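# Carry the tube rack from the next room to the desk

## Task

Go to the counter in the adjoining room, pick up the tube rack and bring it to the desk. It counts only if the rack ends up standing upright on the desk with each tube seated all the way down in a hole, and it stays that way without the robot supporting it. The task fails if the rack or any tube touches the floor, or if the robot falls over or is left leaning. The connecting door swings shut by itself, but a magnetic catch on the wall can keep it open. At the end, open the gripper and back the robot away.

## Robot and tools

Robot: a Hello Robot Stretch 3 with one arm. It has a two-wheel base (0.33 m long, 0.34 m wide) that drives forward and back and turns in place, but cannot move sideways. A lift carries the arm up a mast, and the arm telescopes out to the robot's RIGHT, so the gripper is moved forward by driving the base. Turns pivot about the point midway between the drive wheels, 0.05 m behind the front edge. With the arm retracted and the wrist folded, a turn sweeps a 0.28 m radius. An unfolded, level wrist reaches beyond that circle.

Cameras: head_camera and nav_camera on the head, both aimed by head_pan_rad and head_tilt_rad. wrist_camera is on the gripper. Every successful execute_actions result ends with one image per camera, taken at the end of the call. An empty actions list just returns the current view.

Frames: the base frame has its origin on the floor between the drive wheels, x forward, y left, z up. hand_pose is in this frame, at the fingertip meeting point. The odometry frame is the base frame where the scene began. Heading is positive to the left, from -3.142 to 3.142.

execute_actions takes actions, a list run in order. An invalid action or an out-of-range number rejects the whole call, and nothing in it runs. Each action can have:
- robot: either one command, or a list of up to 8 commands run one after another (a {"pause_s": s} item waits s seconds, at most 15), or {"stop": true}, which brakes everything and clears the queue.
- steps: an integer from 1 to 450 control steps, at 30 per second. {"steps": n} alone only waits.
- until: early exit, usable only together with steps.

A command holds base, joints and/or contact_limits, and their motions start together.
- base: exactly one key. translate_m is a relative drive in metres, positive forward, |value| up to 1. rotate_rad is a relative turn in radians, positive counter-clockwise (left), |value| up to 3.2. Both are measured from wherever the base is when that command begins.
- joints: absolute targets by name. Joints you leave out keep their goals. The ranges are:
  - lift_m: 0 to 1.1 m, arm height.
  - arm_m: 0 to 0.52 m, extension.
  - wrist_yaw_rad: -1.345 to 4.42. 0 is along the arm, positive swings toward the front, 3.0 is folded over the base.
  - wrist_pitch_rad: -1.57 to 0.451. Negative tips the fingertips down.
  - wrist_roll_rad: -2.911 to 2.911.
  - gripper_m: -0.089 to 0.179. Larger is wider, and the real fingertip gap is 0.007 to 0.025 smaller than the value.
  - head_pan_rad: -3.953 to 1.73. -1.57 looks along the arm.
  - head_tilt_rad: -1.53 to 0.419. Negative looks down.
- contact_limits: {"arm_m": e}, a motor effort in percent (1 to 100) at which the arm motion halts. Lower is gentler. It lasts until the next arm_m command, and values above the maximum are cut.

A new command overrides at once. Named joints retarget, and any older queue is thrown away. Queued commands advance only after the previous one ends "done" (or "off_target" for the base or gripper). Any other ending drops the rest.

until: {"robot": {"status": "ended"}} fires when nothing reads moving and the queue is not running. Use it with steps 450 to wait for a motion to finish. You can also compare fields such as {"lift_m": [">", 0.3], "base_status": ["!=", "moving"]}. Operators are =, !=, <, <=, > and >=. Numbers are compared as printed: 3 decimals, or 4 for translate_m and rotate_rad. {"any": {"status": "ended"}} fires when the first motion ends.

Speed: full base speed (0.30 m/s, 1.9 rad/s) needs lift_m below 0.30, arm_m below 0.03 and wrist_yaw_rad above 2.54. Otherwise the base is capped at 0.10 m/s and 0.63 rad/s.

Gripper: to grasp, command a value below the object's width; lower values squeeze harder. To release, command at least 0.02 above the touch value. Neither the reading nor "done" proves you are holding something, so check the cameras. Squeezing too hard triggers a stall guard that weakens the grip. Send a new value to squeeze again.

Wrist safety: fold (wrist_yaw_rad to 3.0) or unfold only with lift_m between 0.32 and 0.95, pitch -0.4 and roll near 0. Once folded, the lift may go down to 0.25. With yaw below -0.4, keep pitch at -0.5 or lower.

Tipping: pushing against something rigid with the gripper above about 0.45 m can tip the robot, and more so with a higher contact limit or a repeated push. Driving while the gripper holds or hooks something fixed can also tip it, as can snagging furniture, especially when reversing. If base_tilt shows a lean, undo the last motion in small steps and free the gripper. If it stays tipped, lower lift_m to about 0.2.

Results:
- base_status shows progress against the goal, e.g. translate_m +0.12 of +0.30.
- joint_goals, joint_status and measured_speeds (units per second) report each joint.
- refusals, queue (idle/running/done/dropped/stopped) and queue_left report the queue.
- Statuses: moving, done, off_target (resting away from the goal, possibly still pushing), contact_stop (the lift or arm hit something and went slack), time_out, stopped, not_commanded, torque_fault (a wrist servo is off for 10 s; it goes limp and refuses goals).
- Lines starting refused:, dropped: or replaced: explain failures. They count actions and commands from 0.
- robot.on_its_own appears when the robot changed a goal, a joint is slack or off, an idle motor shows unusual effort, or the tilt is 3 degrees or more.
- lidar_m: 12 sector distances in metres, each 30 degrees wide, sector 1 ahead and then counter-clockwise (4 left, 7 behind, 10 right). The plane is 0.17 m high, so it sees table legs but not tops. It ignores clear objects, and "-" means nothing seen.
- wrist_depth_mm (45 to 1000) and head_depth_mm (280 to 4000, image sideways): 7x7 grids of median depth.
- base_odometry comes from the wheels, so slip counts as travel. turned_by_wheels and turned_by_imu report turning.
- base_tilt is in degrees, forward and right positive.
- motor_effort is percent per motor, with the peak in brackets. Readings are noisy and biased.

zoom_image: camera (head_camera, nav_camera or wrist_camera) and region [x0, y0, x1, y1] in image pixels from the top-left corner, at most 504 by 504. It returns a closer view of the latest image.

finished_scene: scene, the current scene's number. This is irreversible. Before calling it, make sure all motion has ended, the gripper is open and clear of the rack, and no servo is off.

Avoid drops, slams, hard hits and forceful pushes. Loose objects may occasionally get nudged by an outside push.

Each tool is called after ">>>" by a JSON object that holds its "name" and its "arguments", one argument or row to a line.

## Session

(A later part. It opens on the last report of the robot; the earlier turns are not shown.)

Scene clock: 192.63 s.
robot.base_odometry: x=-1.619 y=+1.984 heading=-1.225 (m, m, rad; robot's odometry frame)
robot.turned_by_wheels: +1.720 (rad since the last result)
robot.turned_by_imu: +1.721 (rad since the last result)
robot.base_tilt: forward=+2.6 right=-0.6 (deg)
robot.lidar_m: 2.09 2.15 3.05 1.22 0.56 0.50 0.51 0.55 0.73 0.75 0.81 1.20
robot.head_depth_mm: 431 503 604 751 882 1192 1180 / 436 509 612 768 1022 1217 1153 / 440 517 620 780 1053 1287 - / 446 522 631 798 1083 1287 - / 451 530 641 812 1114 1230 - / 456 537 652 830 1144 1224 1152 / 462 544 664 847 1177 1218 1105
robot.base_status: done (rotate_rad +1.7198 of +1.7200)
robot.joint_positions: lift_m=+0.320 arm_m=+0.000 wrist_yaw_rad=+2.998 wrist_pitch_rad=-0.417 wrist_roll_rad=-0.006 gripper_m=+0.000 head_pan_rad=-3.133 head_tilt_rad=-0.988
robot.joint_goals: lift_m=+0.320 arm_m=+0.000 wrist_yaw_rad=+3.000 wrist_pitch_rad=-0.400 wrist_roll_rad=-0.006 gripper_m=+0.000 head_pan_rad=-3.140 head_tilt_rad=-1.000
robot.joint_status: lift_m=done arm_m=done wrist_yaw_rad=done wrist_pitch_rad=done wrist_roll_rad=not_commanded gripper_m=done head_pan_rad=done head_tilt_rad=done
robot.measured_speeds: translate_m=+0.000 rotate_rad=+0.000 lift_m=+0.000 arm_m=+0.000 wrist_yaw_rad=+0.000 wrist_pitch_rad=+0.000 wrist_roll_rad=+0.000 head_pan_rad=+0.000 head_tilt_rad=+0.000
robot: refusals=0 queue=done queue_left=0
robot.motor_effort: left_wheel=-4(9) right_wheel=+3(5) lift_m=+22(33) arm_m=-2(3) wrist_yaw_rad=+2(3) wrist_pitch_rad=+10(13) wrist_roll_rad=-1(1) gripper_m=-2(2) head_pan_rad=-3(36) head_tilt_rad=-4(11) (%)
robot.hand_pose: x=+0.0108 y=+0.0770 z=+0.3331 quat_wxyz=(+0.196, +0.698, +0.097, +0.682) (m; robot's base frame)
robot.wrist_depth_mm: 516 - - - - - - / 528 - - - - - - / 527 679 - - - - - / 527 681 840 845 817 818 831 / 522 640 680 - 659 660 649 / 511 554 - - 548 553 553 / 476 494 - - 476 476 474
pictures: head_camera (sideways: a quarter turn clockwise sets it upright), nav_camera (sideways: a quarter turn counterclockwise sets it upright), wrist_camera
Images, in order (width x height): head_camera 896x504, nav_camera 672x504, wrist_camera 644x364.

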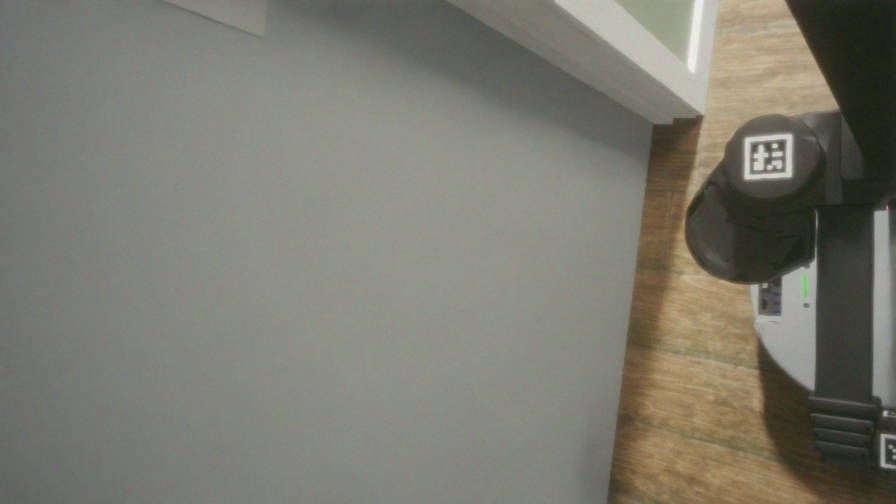

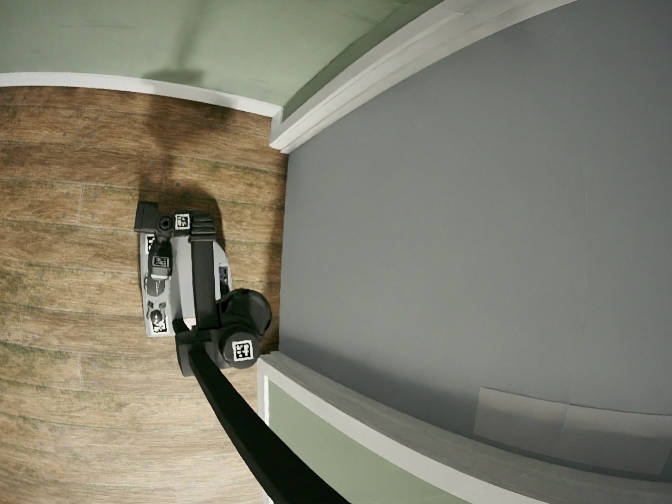

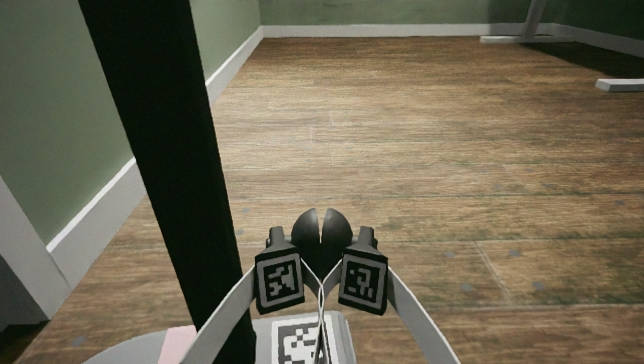

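>>> {"name": "execute_actions", "arguments": {
  "actions": [
    {"robot":{"base":{"translate_m":-0.4}},"steps":300,"until":{"robot":{"status":"ended"}}}
  ]
}}

Scene clock: 200.53 s.
robot.base_odometry: x=-1.754 y=+2.360 heading=-1.224 (m, m, rad; robot's odometry frame)
robot.turned_by_wheels: +0.001 (rad since the last result)
robot.turned_by_imu: -0.003 (rad since the last result)
robot.base_tilt: forward=+2.4 right=-0.5 (deg)
robot.lidar_m: 2.48 2.49 3.09 0.31 0.33 0.31 0.27 0.28 0.33 0.55 0.77 1.14
robot.head_depth_mm: - 300 362 474 685 1256 - / - 296 351 454 642 1100 1149 / - 293 340 436 609 855 - / - 289 330 419 578 785 - / - - 320 404 548 823 - / - - 311 390 522 790 - / - - 306 376 499 736 1077
robot.base_status: off_target (translate_m -0.3998 of -0.4000)
robot.joint_positions: lift_m=+0.320 arm_m=+0.000 wrist_yaw_rad=+2.999 wrist_pitch_rad=-0.418 wrist_roll_rad=-0.006 gripper_m=+0.000 head_pan_rad=-3.134 head_tilt_rad=-0.992
robot.joint_goals: lift_m=+0.320 arm_m=+0.000 wrist_yaw_rad=+3.000 wrist_pitch_rad=-0.400 wrist_roll_rad=-0.006 gripper_m=+0.000 head_pan_rad=-3.140 head_tilt_rad=-1.000
robot.joint_status: lift_m=done arm_m=done wrist_yaw_rad=done wrist_pitch_rad=done wrist_roll_rad=not_commanded gripper_m=done head_pan_rad=done head_tilt_rad=done
robot.measured_speeds: translate_m=+0.000 rotate_rad=+0.000 lift_m=+0.000 arm_m=+0.000 wrist_yaw_rad=+0.000 wrist_pitch_rad=+0.000 wrist_roll_rad=+0.000 head_pan_rad=+0.000 head_tilt_rad=+0.000
robot: refusals=0 queue=done queue_left=0
robot.on_its_own: left_wheel is at rest, and its effort (-22) is outside its rest range (-18 to +18); right_wheel is at rest, and its effort (-25) is outside its rest range (-18 to +18)
robot.motor_effort: left_wheel=-22(66) right_wheel=-25(30) lift_m=+23(24) arm_m=-1(1) wrist_yaw_rad=+1(2) wrist_pitch_rad=+11(11) wrist_roll_rad=-1(1) gripper_m=-2(2) head_pan_rad=-3(3) head_tilt_rad=-3(4) (%)
robot.hand_pose: x=+0.0106 y=+0.0770 z=+0.3329 quat_wxyz=(+0.195, +0.698, +0.098, +0.682) (m; robot's base frame)
robot.wrist_depth_mm: - - 318 - - - - / - - 342 - - - - / - - 370 - - - - / 838 830 410 797 830 820 817 / 664 662 447 - 652 657 671 / 469 556 - - 564 550 553 / 437 491 - - 473 472 477
pictures: head_camera (sideways: a quarter turn clockwise sets it upright), nav_camera (sideways: a quarter turn counterclockwise sets it upright), wrist_camera
Images, in order (width x height): head_camera 896x504, nav_camera 672x504, wrist_camera 644x364.

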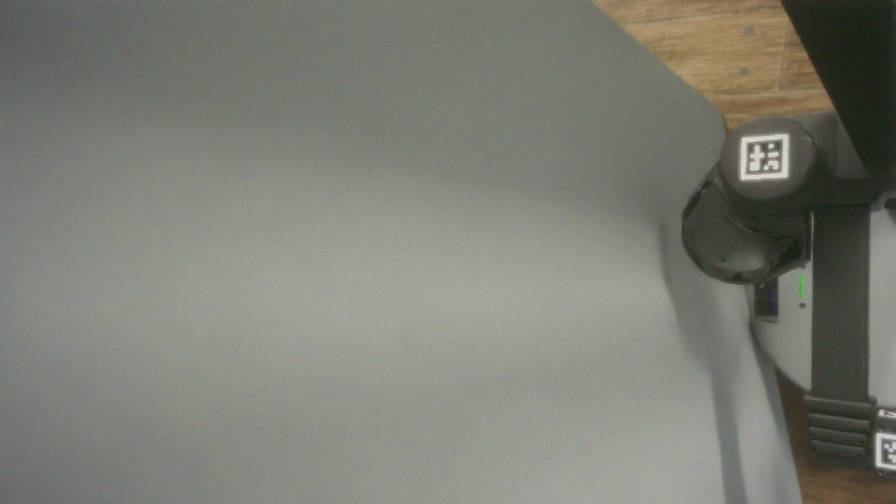

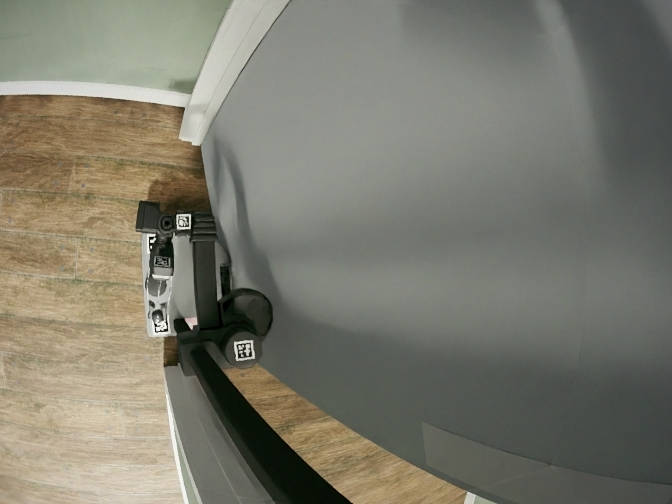

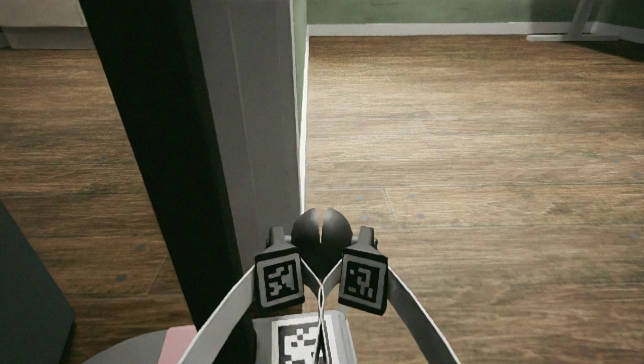

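Works. Left lidar 0.31 clearance OK. Continue.

>>> {"name": "execute_actions", "arguments": {
  "actions": [
    {"robot":{"base":{"translate_m":-0.4}},"steps":300,"until":{"robot":{"status":"ended"}}}
  ]
}}

Scene clock: 207.63 s.
robot.base_odometry: x=-1.890 y=+2.736 heading=-1.225 (m, m, rad; robot's odometry frame)
robot.turned_by_wheels: +0.000 (rad since the last result)
robot.turned_by_imu: -0.005 (rad since the last result)
robot.base_tilt: forward=+2.4 right=-0.5 (deg)
robot.lidar_m: 2.88 0.44 0.43 1.51 2.44 1.91 0.30 0.25 0.24 0.27 0.43 1.07
robot.head_depth_mm: 1687 1970 1909 1632 1423 1253 - / 1714 2007 1908 1622 1411 1249 1157 / 374 1865 1845 1610 1404 1287 - / 326 387 475 621 891 1245 - / 297 338 405 504 666 965 - / - 301 351 424 532 713 - / - 287 311 365 443 564 731
robot.base_status: done (translate_m -0.3999 of -0.4000)
robot.joint_positions: lift_m=+0.320 arm_m=+0.000 wrist_yaw_rad=+2.999 wrist_pitch_rad=-0.418 wrist_roll_rad=-0.006 gripper_m=+0.000 head_pan_rad=-3.134 head_tilt_rad=-0.992
robot.joint_goals: lift_m=+0.320 arm_m=+0.000 wrist_yaw_rad=+3.000 wrist_pitch_rad=-0.400 wrist_roll_rad=-0.006 gripper_m=+0.000 head_pan_rad=-3.140 head_tilt_rad=-1.000
robot.joint_status: lift_m=done arm_m=done wrist_yaw_rad=done wrist_pitch_rad=done wrist_roll_rad=not_commanded gripper_m=done head_pan_rad=done head_tilt_rad=done
robot.measured_speeds: translate_m=+0.000 rotate_rad=+0.000 lift_m=+0.000 arm_m=+0.000 wrist_yaw_rad=+0.000 wrist_pitch_rad=+0.000 wrist_roll_rad=+0.000 head_pan_rad=+0.000 head_tilt_rad=+0.000
robot: refusals=0 queue=done queue_left=0
robot.on_its_own: left_wheel is at rest, and its effort (-19) is outside its rest range (-18 to +18)
robot.motor_effort: left_wheel=-19(37) right_wheel=-8(34) lift_m=+23(23) arm_m=-1(2) wrist_yaw_rad=+1(1) wrist_pitch_rad=+11(11) wrist_roll_rad=-1(1) gripper_m=-2(2) head_pan_rad=-2(2) head_tilt_rad=-2(2) (%)
robot.hand_pose: x=+0.0106 y=+0.0770 z=+0.3329 quat_wxyz=(+0.195, +0.698, +0.098, +0.682) (m; robot's base frame)
robot.wrist_depth_mm: - - - - 746 381 367 / - - - - 768 408 407 / - - - - 771 439 - / 839 833 817 837 738 474 826 / 656 663 673 - 633 539 663 / 557 551 - - 558 550 551 / 479 491 - - 469 476 481
pictures: head_camera (sideways: a quarter turn clockwise sets it upright), nav_camera (sideways: a quarter turn counterclockwise sets it upright), wrist_camera
Images, in order (width x height): head_camera 896x504, nav_camera 672x504, wrist_camera 644x364.

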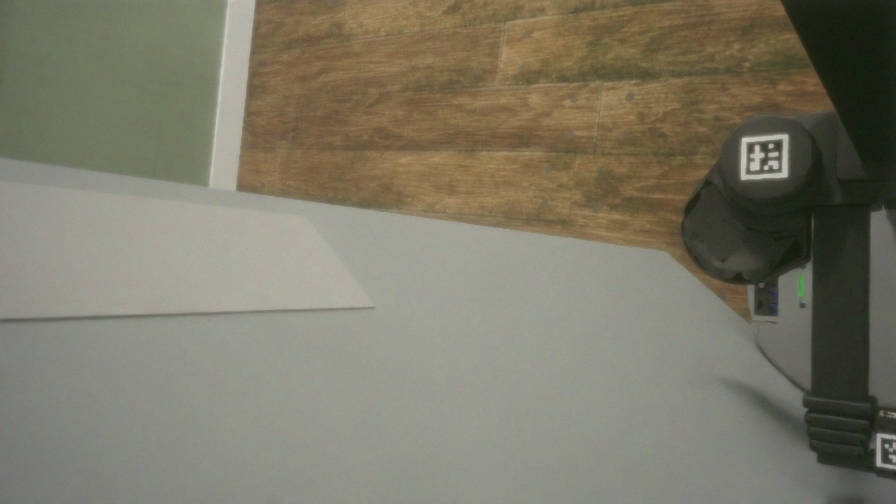

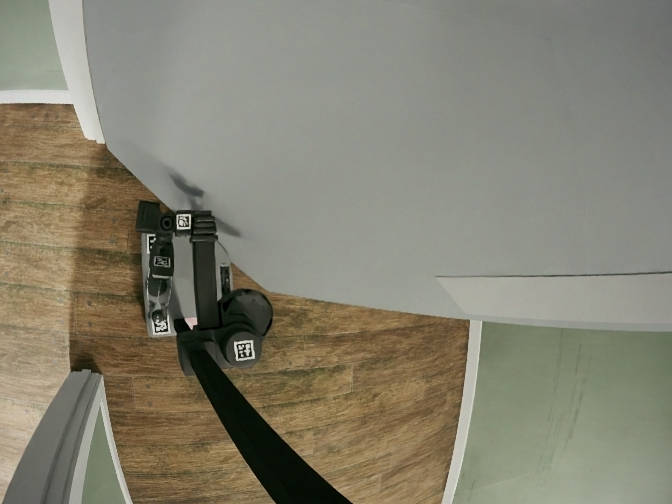

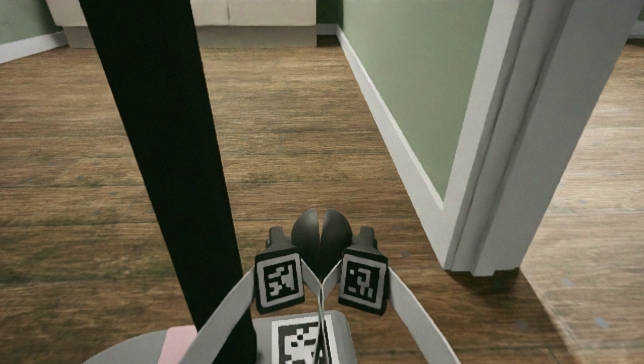

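>>> {"name": "execute_actions", "arguments": {
  "actions": [
    {"robot":[{"base":{"rotate_rad":0.5}},{"base":{"translate_m":-0.25}}],"steps":300,"until":{"robot":{"status":"ended"}}}
  ]
}}

Scene clock: 216.20 s.
robot.base_odometry: x=-2.077 y=+2.902 heading=-0.725 (m, m, rad; robot's odometry frame)
robot.turned_by_wheels: +0.500 (rad since the last result)
robot.turned_by_imu: +0.492 (rad since the last result)
robot.base_tilt: forward=+2.5 right=-0.6 (deg)
robot.lidar_m: 0.66 0.66 2.34 2.23 1.71 1.67 0.29 0.25 0.25 0.29 0.49 2.78
robot.head_depth_mm: 1514 1723 1868 1625 1418 1251 - / 1325 1718 1908 1626 1402 1247 1153 / 343 418 1626 1591 1395 1285 - / 306 362 445 581 821 1176 - / 289 324 387 482 639 942 - / - 297 341 412 523 711 - / - - 305 360 442 567 755
robot.base_status: done (translate_m -0.2499 of -0.2500)
robot.joint_positions: lift_m=+0.320 arm_m=+0.000 wrist_yaw_rad=+2.999 wrist_pitch_rad=-0.418 wrist_roll_rad=-0.006 gripper_m=+0.000 head_pan_rad=-3.134 head_tilt_rad=-0.992
robot.joint_goals: lift_m=+0.320 arm_m=+0.000 wrist_yaw_rad=+3.000 wrist_pitch_rad=-0.400 wrist_roll_rad=-0.006 gripper_m=+0.000 head_pan_rad=-3.140 head_tilt_rad=-1.000
robot.joint_status: lift_m=done arm_m=done wrist_yaw_rad=done wrist_pitch_rad=done wrist_roll_rad=not_commanded gripper_m=done head_pan_rad=done head_tilt_rad=done
robot.measured_speeds: translate_m=+0.000 rotate_rad=+0.000 lift_m=+0.000 arm_m=+0.000 wrist_yaw_rad=+0.000 wrist_pitch_rad=+0.000 wrist_roll_rad=+0.000 head_pan_rad=+0.000 head_tilt_rad=+0.000
robot: refusals=0 queue=done queue_left=0
robot.motor_effort: left_wheel=-16(47) right_wheel=-4(18) lift_m=+23(23) arm_m=-1(1) wrist_yaw_rad=+0(1) wrist_pitch_rad=+11(11) wrist_roll_rad=-1(1) gripper_m=-3(2) head_pan_rad=-2(2) head_tilt_rad=-4(3) (%)
robot.hand_pose: x=+0.0106 y=+0.0770 z=+0.3329 quat_wxyz=(+0.195, +0.698, +0.098, +0.682) (m; robot's base frame)
robot.wrist_depth_mm: - - - - - - - / - - - - - - - / - - - - - - - / 826 830 829 815 822 848 816 / 672 669 668 - 657 666 650 / 564 559 - - 551 548 560 / 484 494 - - 472 474 480
pictures: head_camera (sideways: a quarter turn clockwise sets it upright), nav_camera (sideways: a quarter turn counterclockwise sets it upright), wrist_camera
Images, in order (width x height): head_camera 896x504, nav_camera 672x504, wrist_camera 644x364.

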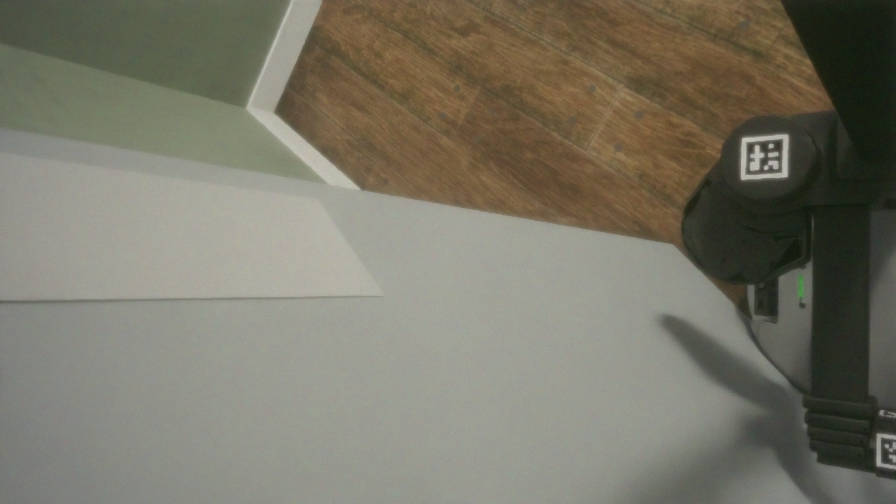

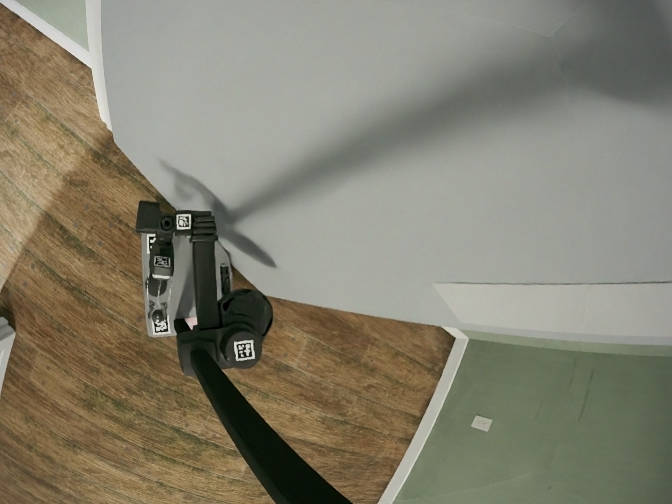

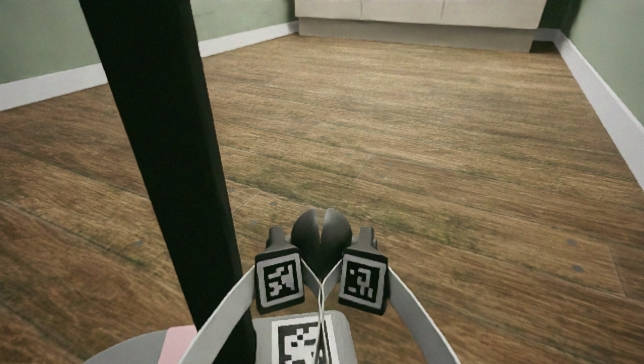

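>>> {"name": "execute_actions", "arguments": {
  "actions": [
    {"robot":[{"base":{"rotate_rad":0.7}},{"base":{"translate_m":-0.2}}],"steps":300,"until":{"robot":{"status":"ended"}}}
  ]
}}

Scene clock: 227.33 s.
robot.base_odometry: x=-2.221 y=+2.905 heading=-0.067 (m, m, rad; robot's odometry frame)
robot.turned_by_wheels: +0.657 (rad since the last result)
robot.turned_by_imu: +0.702 (rad since the last result)
robot.base_tilt: forward=+2.4 right=-0.4 (deg)
robot.lidar_m: 0.94 2.70 1.92 1.64 0.92 0.33 0.27 0.27 0.30 0.47 3.11 0.76
robot.head_depth_mm: 290 330 416 564 1301 1257 - / - 313 390 518 765 1225 1155 / - 302 367 476 681 997 - / - 296 346 443 615 827 - / - 288 328 413 559 836 - / - - 312 388 511 752 - / - - 302 365 473 673 1025
robot.base_status: time_out (translate_m -0.1437 of -0.1437)
robot.joint_positions: lift_m=+0.320 arm_m=+0.000 wrist_yaw_rad=+3.000 wrist_pitch_rad=-0.419 wrist_roll_rad=-0.006 gripper_m=+0.000 head_pan_rad=-3.137 head_tilt_rad=-0.994
robot.joint_goals: lift_m=+0.320 arm_m=+0.000 wrist_yaw_rad=+3.000 wrist_pitch_rad=-0.400 wrist_roll_rad=-0.006 gripper_m=+0.000 head_pan_rad=-3.140 head_tilt_rad=-1.000
robot.joint_status: lift_m=done arm_m=done wrist_yaw_rad=done wrist_pitch_rad=done wrist_roll_rad=not_commanded gripper_m=done head_pan_rad=done head_tilt_rad=done
robot.measured_speeds: translate_m=+0.000 rotate_rad=+0.000 lift_m=+0.000 arm_m=+0.000 wrist_yaw_rad=+0.000 wrist_pitch_rad=+0.000 wrist_roll_rad=+0.000 head_pan_rad=+0.000 head_tilt_rad=+0.000
robot: refusals=0 queue=dropped queue_left=0
robot.motor_effort: left_wheel=+0(100) right_wheel=+0(78) lift_m=+25(26) arm_m=+0(1) wrist_yaw_rad=+0(2) wrist_pitch_rad=+12(12) wrist_roll_rad=-1(1) gripper_m=-3(2) head_pan_rad=-1(2) head_tilt_rad=-2(3) (%)
robot.hand_pose: x=+0.0103 y=+0.0770 z=+0.3326 quat_wxyz=(+0.195, +0.698, +0.099, +0.682) (m; robot's base frame)
robot.wrist_depth_mm: - - - - - - - / - - - - - - - / 949 - - - - - - / 794 850 814 828 816 809 828 / 665 662 682 - 672 646 659 / 558 559 - - 549 556 554 / 476 486 - - 471 477 479
pictures: head_camera (sideways: a quarter turn clockwise sets it upright), nav_camera (sideways: a quarter turn counterclockwise sets it upright), wrist_camera
Images, in order (width x height): head_camera 896x504, nav_camera 672x504, wrist_camera 644x364.

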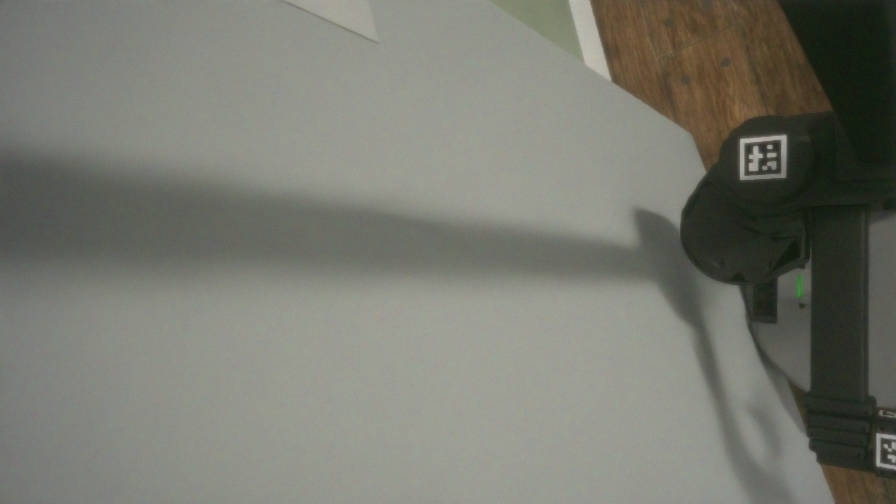

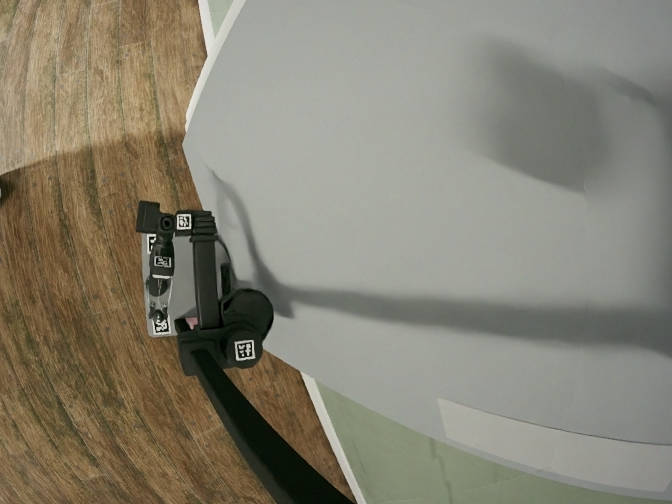

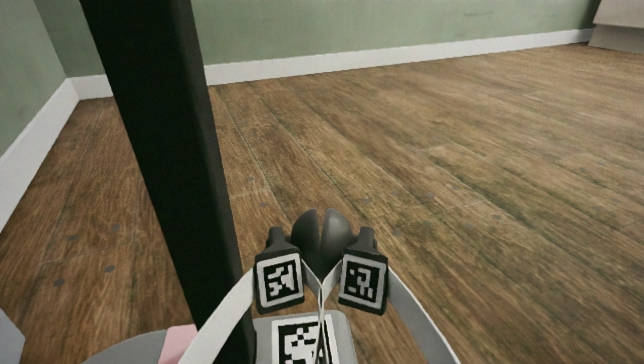

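>>> {"name": "execute_actions", "arguments": {
  "actions": [
    {"robot":{"base":{"translate_m":0.25},"joints":{"head_pan_rad":-2.8,"head_tilt_rad":-0.6}},"steps":300,"until":{"robot":{"status":"ended"}}},
    {"steps":60}
  ]
}}

Scene clock: 234.67 s.
robot.base_odometry: x=-1.971 y=+2.889 heading=-0.067 (m, m, rad; robot's odometry frame)
robot.turned_by_wheels: +0.000 (rad since the last result)
robot.turned_by_imu: -0.001 (rad since the last result)
robot.base_tilt: forward=+2.4 right=-0.4 (deg)
robot.lidar_m: 0.81 2.46 1.99 1.71 1.41 0.62 0.51 0.50 0.56 1.32 3.03 0.54
robot.head_depth_mm: 405 444 494 554 634 734 876 / 402 443 491 551 628 732 867 / 402 441 489 549 623 726 864 / 400 439 485 545 621 720 857 / 398 437 483 541 617 714 848 / 397 435 481 539 613 709 844 / 395 433 479 536 609 703 836
robot.base_status: done (translate_m +0.2500 of +0.2500)
robot.joint_positions: lift_m=+0.320 arm_m=+0.000 wrist_yaw_rad=+3.000 wrist_pitch_rad=-0.419 wrist_roll_rad=-0.006 gripper_m=+0.000 head_pan_rad=-2.807 head_tilt_rad=-0.606
robot.joint_goals: lift_m=+0.320 arm_m=+0.000 wrist_yaw_rad=+3.000 wrist_pitch_rad=-0.400 wrist_roll_rad=-0.006 gripper_m=+0.000 head_pan_rad=-2.800 head_tilt_rad=-0.600
robot.joint_status: lift_m=done arm_m=done wrist_yaw_rad=done wrist_pitch_rad=done wrist_roll_rad=not_commanded gripper_m=done head_pan_rad=done head_tilt_rad=done
robot.measured_speeds: translate_m=+0.000 rotate_rad=+0.000 lift_m=+0.000 arm_m=+0.000 wrist_yaw_rad=+0.000 wrist_pitch_rad=+0.000 wrist_roll_rad=+0.000 head_pan_rad=+0.000 head_tilt_rad=+0.000
robot: refusals=0 queue=done queue_left=0
robot.motor_effort: left_wheel=+0(7) right_wheel=+0(3) lift_m=+25(26) arm_m=-1(1) wrist_yaw_rad=+0(0) wrist_pitch_rad=+12(11) wrist_roll_rad=-1(1) gripper_m=-3(2) head_pan_rad=+3(21) head_tilt_rad=+3(21) (%)
robot.hand_pose: x=+0.0103 y=+0.0770 z=+0.3326 quat_wxyz=(+0.195, +0.698, +0.099, +0.682) (m; robot's base frame)
robot.wrist_depth_mm: - - - - - - - / - - - - - - - / - - - - - - - / 830 831 834 820 820 820 829 / 668 666 669 - 658 674 665 / 557 553 - - 548 552 556 / 476 490 - - 475 471 476
pictures: head_camera (sideways: a quarter turn clockwise sets it upright), nav_camera (sideways: a quarter turn counterclockwise sets it upright), wrist_camera
Images, in order (width x height): head_camera 896x504, nav_camera 672x504, wrist_camera 644x364.

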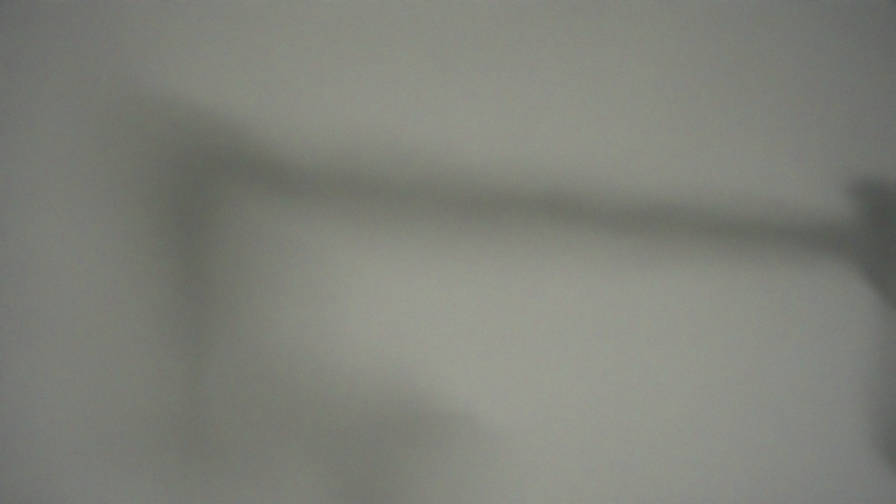

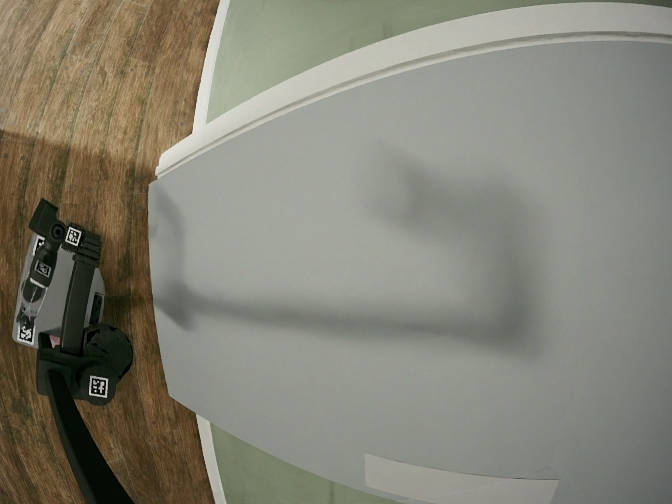

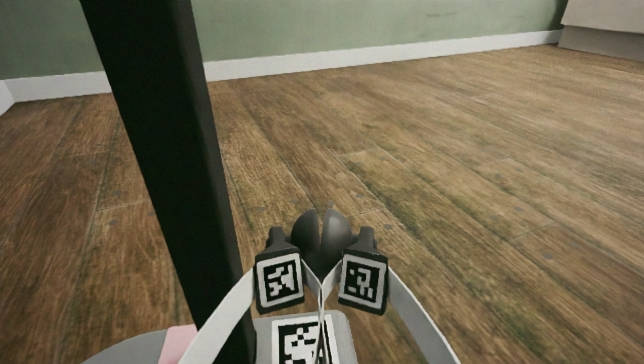

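>>> {"name": "execute_actions", "arguments": {
  "actions": [
    {"robot":{"joints":{"head_pan_rad":0.9,"head_tilt_rad":-0.35}},"steps":300,"until":{"robot":{"status":"ended"}}}
  ]
}}

Scene clock: 239.57 s.
robot.base_odometry: x=-1.971 y=+2.889 heading=-0.067 (m, m, rad; robot's odometry frame)
robot.turned_by_wheels: +0.000 (rad since the last result)
robot.turned_by_imu: -0.001 (rad since the last result)
robot.base_tilt: forward=+2.5 right=-0.4 (deg)
robot.lidar_m: 0.81 2.45 2.00 1.71 1.41 0.62 0.51 0.50 0.55 1.32 3.05 0.54
robot.head_depth_mm: 2732 2873 2916 2475 2568 2005 1547 / 2902 3012 3133 2660 2724 1990 1529 / 3065 3222 3277 2861 2738 1971 1533 / 2697 2874 2988 3143 2760 1959 1521 / 2349 2464 2659 2818 2695 1912 1511 / 2078 2179 2313 2450 2472 1906 1508 / 1864 1952 2063 2147 2278 1902 1508
robot.base_status: done (translate_m +0.2500 of +0.2500)
robot.joint_positions: lift_m=+0.320 arm_m=+0.000 wrist_yaw_rad=+3.000 wrist_pitch_rad=-0.419 wrist_roll_rad=-0.006 gripper_m=+0.000 head_pan_rad=+0.893 head_tilt_rad=-0.359
robot.joint_goals: lift_m=+0.320 arm_m=+0.000 wrist_yaw_rad=+3.000 wrist_pitch_rad=-0.400 wrist_roll_rad=-0.006 gripper_m=+0.000 head_pan_rad=+0.900 head_tilt_rad=-0.350
robot.joint_status: lift_m=done arm_m=done wrist_yaw_rad=done wrist_pitch_rad=done wrist_roll_rad=not_commanded gripper_m=done head_pan_rad=done head_tilt_rad=done
robot.measured_speeds: translate_m=+0.000 rotate_rad=+0.000 lift_m=+0.000 arm_m=+0.000 wrist_yaw_rad=+0.000 wrist_pitch_rad=+0.000 wrist_roll_rad=+0.000 head_pan_rad=+0.000 head_tilt_rad=+0.000
robot: refusals=0 queue=done queue_left=0
robot.motor_effort: left_wheel=+0(0) right_wheel=+0(0) lift_m=+25(26) arm_m=+0(0) wrist_yaw_rad=+0(1) wrist_pitch_rad=+12(12) wrist_roll_rad=-1(1) gripper_m=-2(2) head_pan_rad=+3(34) head_tilt_rad=+3(17) (%)
robot.hand_pose: x=+0.0103 y=+0.0770 z=+0.3326 quat_wxyz=(+0.195, +0.698, +0.099, +0.682) (m; robot's base frame)
robot.wrist_depth_mm: - - - - - - - / - - - - - - - / - - - - - - - / 843 834 810 843 827 832 818 / 652 666 680 - 653 652 666 / 559 556 - - 554 548 553 / 475 491 - - 480 474 468
pictures: head_camera (sideways: a quarter turn clockwise sets it upright), nav_camera (sideways: a quarter turn counterclockwise sets it upright), wrist_camera
Images, in order (width x height): head_camera 896x504, nav_camera 672x504, wrist_camera 644x364.

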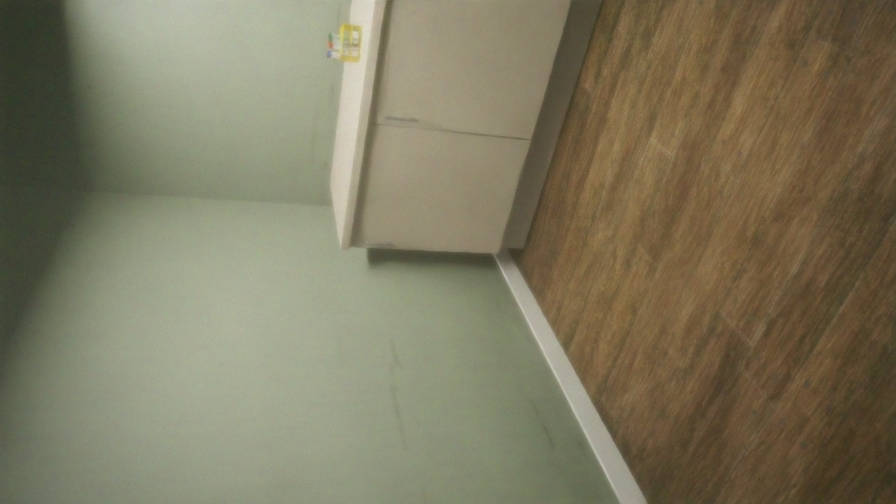

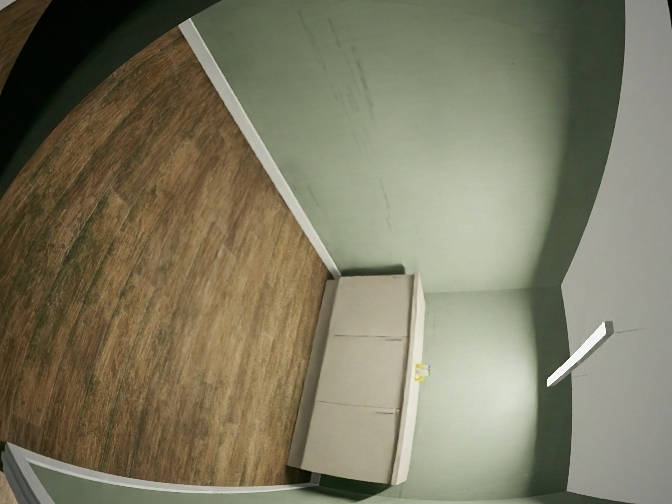

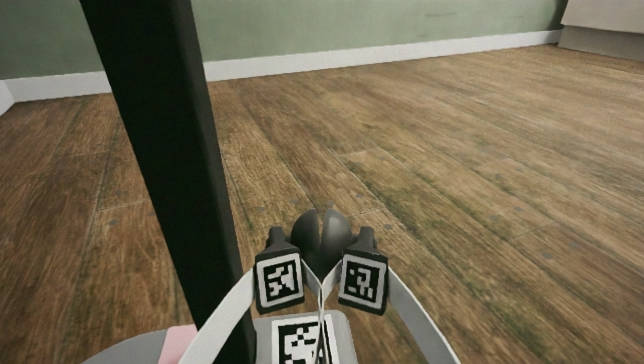

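>>> {"name": "execute_actions", "arguments": {
  "actions": [
    {"robot":[{"joints":{"lift_m":0.25,"head_pan_rad":0.1,"head_tilt_rad":-0.5},"base":{"rotate_rad":0.4}},{"base":{"translate_m":1.0}},{"base":{"translate_m":0.9}}],"steps":450,"until":{"robot":{"status":"ended"}}}
  ]
}}

Scene clock: 256.63 s.
robot.base_odometry: x=-0.175 y=+3.509 heading=+0.332 (m, m, rad; robot's odometry frame)
robot.turned_by_wheels: +0.400 (rad since the last result)
robot.turned_by_imu: +0.404 (rad since the last result)
robot.base_tilt: forward=+2.3 right=-0.5 (deg)
robot.lidar_m: 0.59 0.64 0.99 1.48 1.60 2.42 2.39 0.81 0.65 0.64 0.69 0.60
robot.head_depth_mm: 969 1044 1120 959 664 673 748 / 990 1058 1147 943 661 695 772 / 1010 1085 1168 933 675 717 807 / 1029 1107 1202 924 687 742 832 / 1054 1126 1225 912 702 770 865 / 1073 1163 1242 900 723 798 903 / 1096 1183 1266 870 736 827 938
robot.base_status: done (translate_m +0.9000 of +0.9000)
robot.joint_positions: lift_m=+0.250 arm_m=+0.000 wrist_yaw_rad=+3.000 wrist_pitch_rad=-0.419 wrist_roll_rad=-0.006 gripper_m=+0.000 head_pan_rad=+0.107 head_tilt_rad=-0.495
robot.joint_goals: lift_m=+0.250 arm_m=+0.000 wrist_yaw_rad=+3.000 wrist_pitch_rad=-0.400 wrist_roll_rad=-0.006 gripper_m=+0.000 head_pan_rad=+0.100 head_tilt_rad=-0.500
robot.joint_status: lift_m=done arm_m=done wrist_yaw_rad=done wrist_pitch_rad=done wrist_roll_rad=not_commanded gripper_m=done head_pan_rad=done head_tilt_rad=done
robot.measured_speeds: translate_m=+0.000 rotate_rad=+0.000 lift_m=+0.000 arm_m=+0.000 wrist_yaw_rad=+0.000 wrist_pitch_rad=+0.000 wrist_roll_rad=+0.000 head_pan_rad=+0.000 head_tilt_rad=+0.000
robot: refusals=0 queue=done queue_left=0
robot.motor_effort: left_wheel=-4(13) right_wheel=+3(7) lift_m=+22(26) arm_m=+0(1) wrist_yaw_rad=+0(0) wrist_pitch_rad=+12(12) wrist_roll_rad=-1(1) gripper_m=-2(2) head_pan_rad=-3(34) head_tilt_rad=-2(12) (%)
robot.hand_pose: x=+0.0103 y=+0.0770 z=+0.2627 quat_wxyz=(+0.195, +0.698, +0.099, +0.682) (m; robot's base frame)
robot.wrist_depth_mm: - - - - - - 689 / - - - - - - 709 / 932 946 949 929 923 935 780 / 706 699 698 689 707 702 694 / 566 570 570 - 564 560 556 / 472 488 - - 468 468 469 / - - - - 403 408 404
pictures: head_camera (sideways: a quarter turn clockwise sets it upright), nav_camera (sideways: a quarter turn counterclockwise sets it upright), wrist_camera
Images, in order (width x height): head_camera 896x504, nav_camera 672x504, wrist_camera 644x364.

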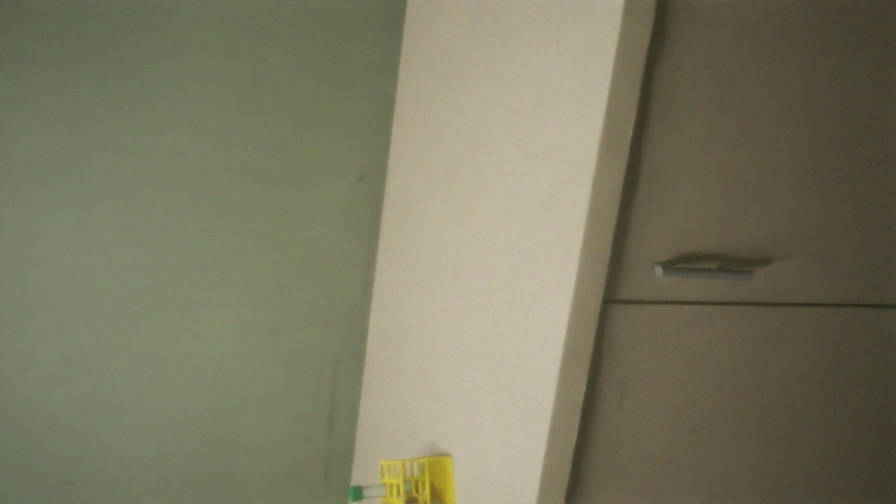

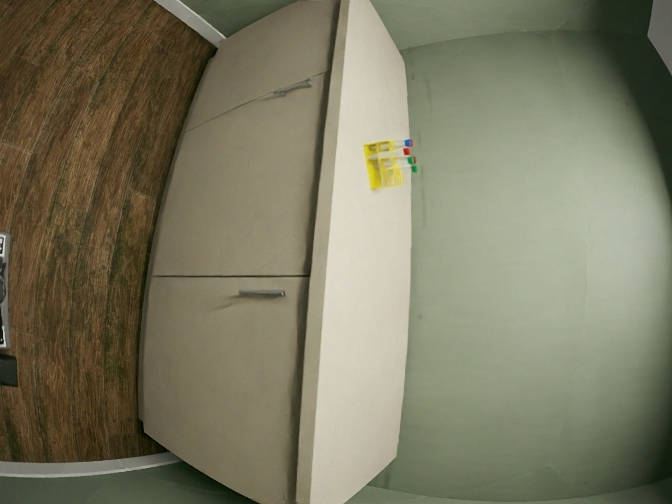

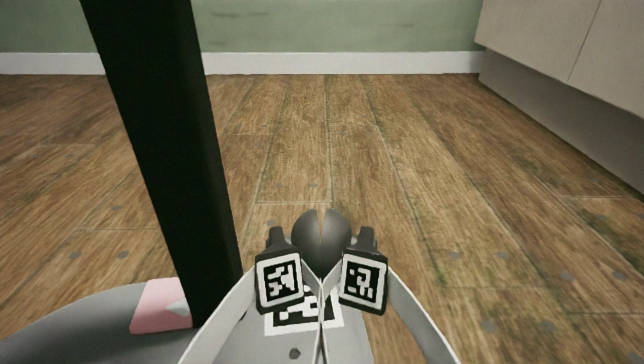

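>>> {"name": "execute_actions", "arguments": {
  "actions": [
    {"robot":[{"base":{"rotate_rad":1.55},"joints":{"head_pan_rad":-1.57,"head_tilt_rad":-0.6}},{"base":{"translate_m":0.45},"joints":{"lift_m":0.9}},{"joints":{"wrist_yaw_rad":1.5,"gripper_m":0.1}}],"steps":450,"until":{"robot":{"status":"ended"}}}
  ]
}}

Scene clock: 271.83 s.
robot.base_odometry: x=-0.313 y=+3.937 heading=+1.882 (m, m, rad; robot's odometry frame)
robot.turned_by_wheels: +1.550 (rad since the last result)
robot.turned_by_imu: +1.549 (rad since the last result)
robot.base_tilt: forward=+2.5 right=-0.4 (deg)
robot.lidar_m: 1.04 1.11 1.63 2.37 1.42 1.10 1.08 0.82 0.65 0.64 0.69 1.04
robot.head_depth_mm: 1027 1116 1177 781 755 845 - / 1038 1129 1174 775 766 854 - / 1043 1141 1158 763 781 874 - / 1045 1149 854 758 788 894 1052 / 1060 1157 1125 751 801 921 1093 / 1060 1171 1107 754 813 941 1109 / 1072 1182 1096 764 823 955 1084
robot.base_status: done (translate_m +0.4500 of +0.4500)
robot.joint_positions: lift_m=+0.900 arm_m=+0.000 wrist_yaw_rad=+1.502 wrist_pitch_rad=-0.419 wrist_roll_rad=-0.006 gripper_m=+0.100 head_pan_rad=-1.563 head_tilt_rad=-0.593
robot.joint_goals: lift_m=+0.900 arm_m=+0.000 wrist_yaw_rad=+1.500 wrist_pitch_rad=-0.400 wrist_roll_rad=-0.006 gripper_m=+0.100 head_pan_rad=-1.570 head_tilt_rad=-0.600
robot.joint_status: lift_m=done arm_m=done wrist_yaw_rad=done wrist_pitch_rad=done wrist_roll_rad=not_commanded gripper_m=done head_pan_rad=done head_tilt_rad=done
robot.measured_speeds: translate_m=+0.000 rotate_rad=+0.000 lift_m=+0.000 arm_m=+0.000 wrist_yaw_rad=+0.000 wrist_pitch_rad=+0.000 wrist_roll_rad=+0.000 head_pan_rad=+0.000 head_tilt_rad=+0.000
robot: refusals=0 queue=done queue_left=0
robot.motor_effort: left_wheel=-4(13) right_wheel=+3(9) lift_m=+30(33) arm_m=-1(1) wrist_yaw_rad=-3(2) wrist_pitch_rad=+12(12) wrist_roll_rad=-1(1) gripper_m=+0(79) head_pan_rad=-2(36) head_tilt_rad=-2(9) (%)
robot.hand_pose: x=+0.2024 y=-0.1606 z=+0.9123 quat_wxyz=(+0.607, +0.578, -0.403, +0.366) (m; robot's base frame)
robot.wrist_depth_mm: 853 833 837 840 841 818 804 / 947 909 915 894 910 894 618 / - - - - - 969 614 / - - - - - - 623 / - - - - - 947 602 / - - - - - 805 602 / - - - - - - 610
pictures: head_camera (sideways: a quarter turn clockwise sets it upright), nav_camera (sideways: a quarter turn counterclockwise sets it upright), wrist_camera
Images, in order (width x height): head_camera 896x504, nav_camera 672x504, wrist_camera 644x364.

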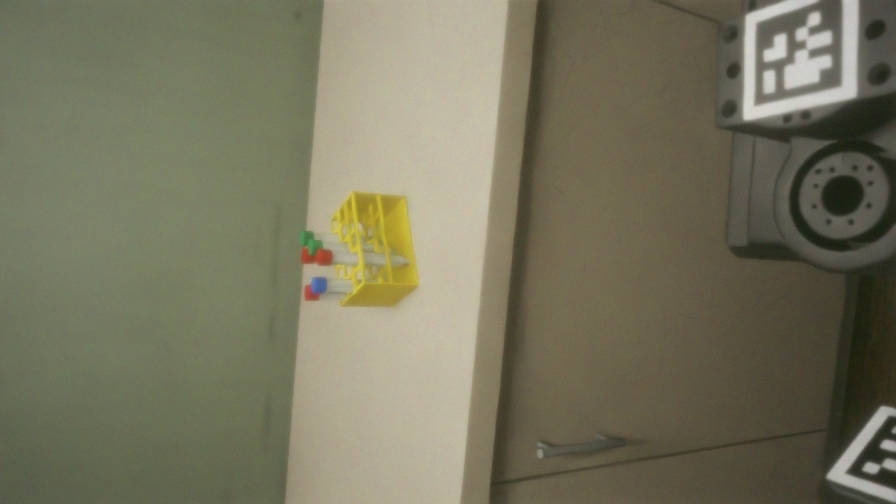

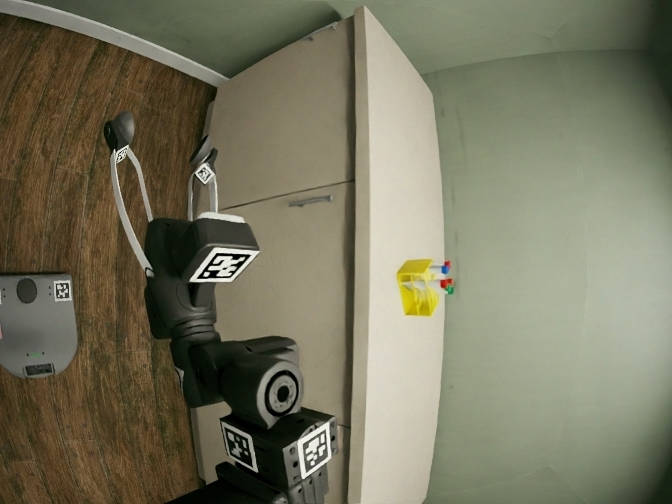

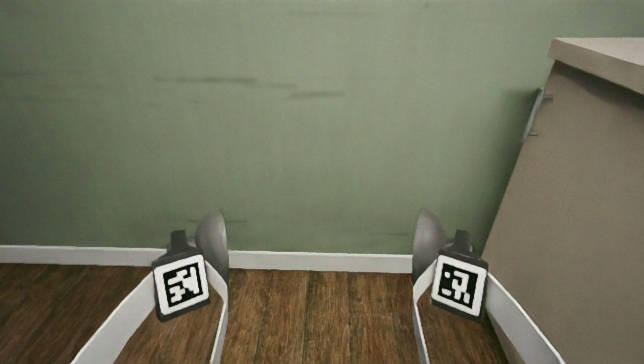

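>>> {"name": "zoom_image", "arguments": {
  "camera": "head_camera",
  "region": [270,170,450,330]
}}

Region (270, 170, 450, 330) of head_camera's 896x504 image, scaled by 2.800, with more detail than that image has.

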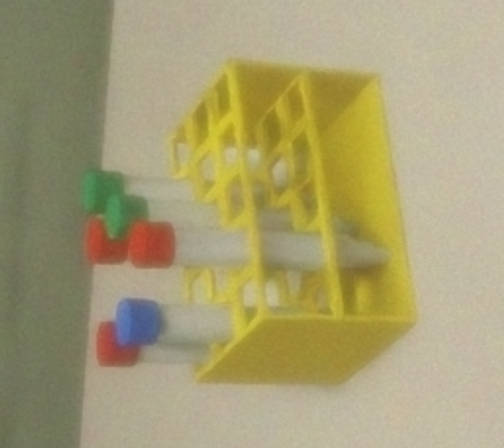

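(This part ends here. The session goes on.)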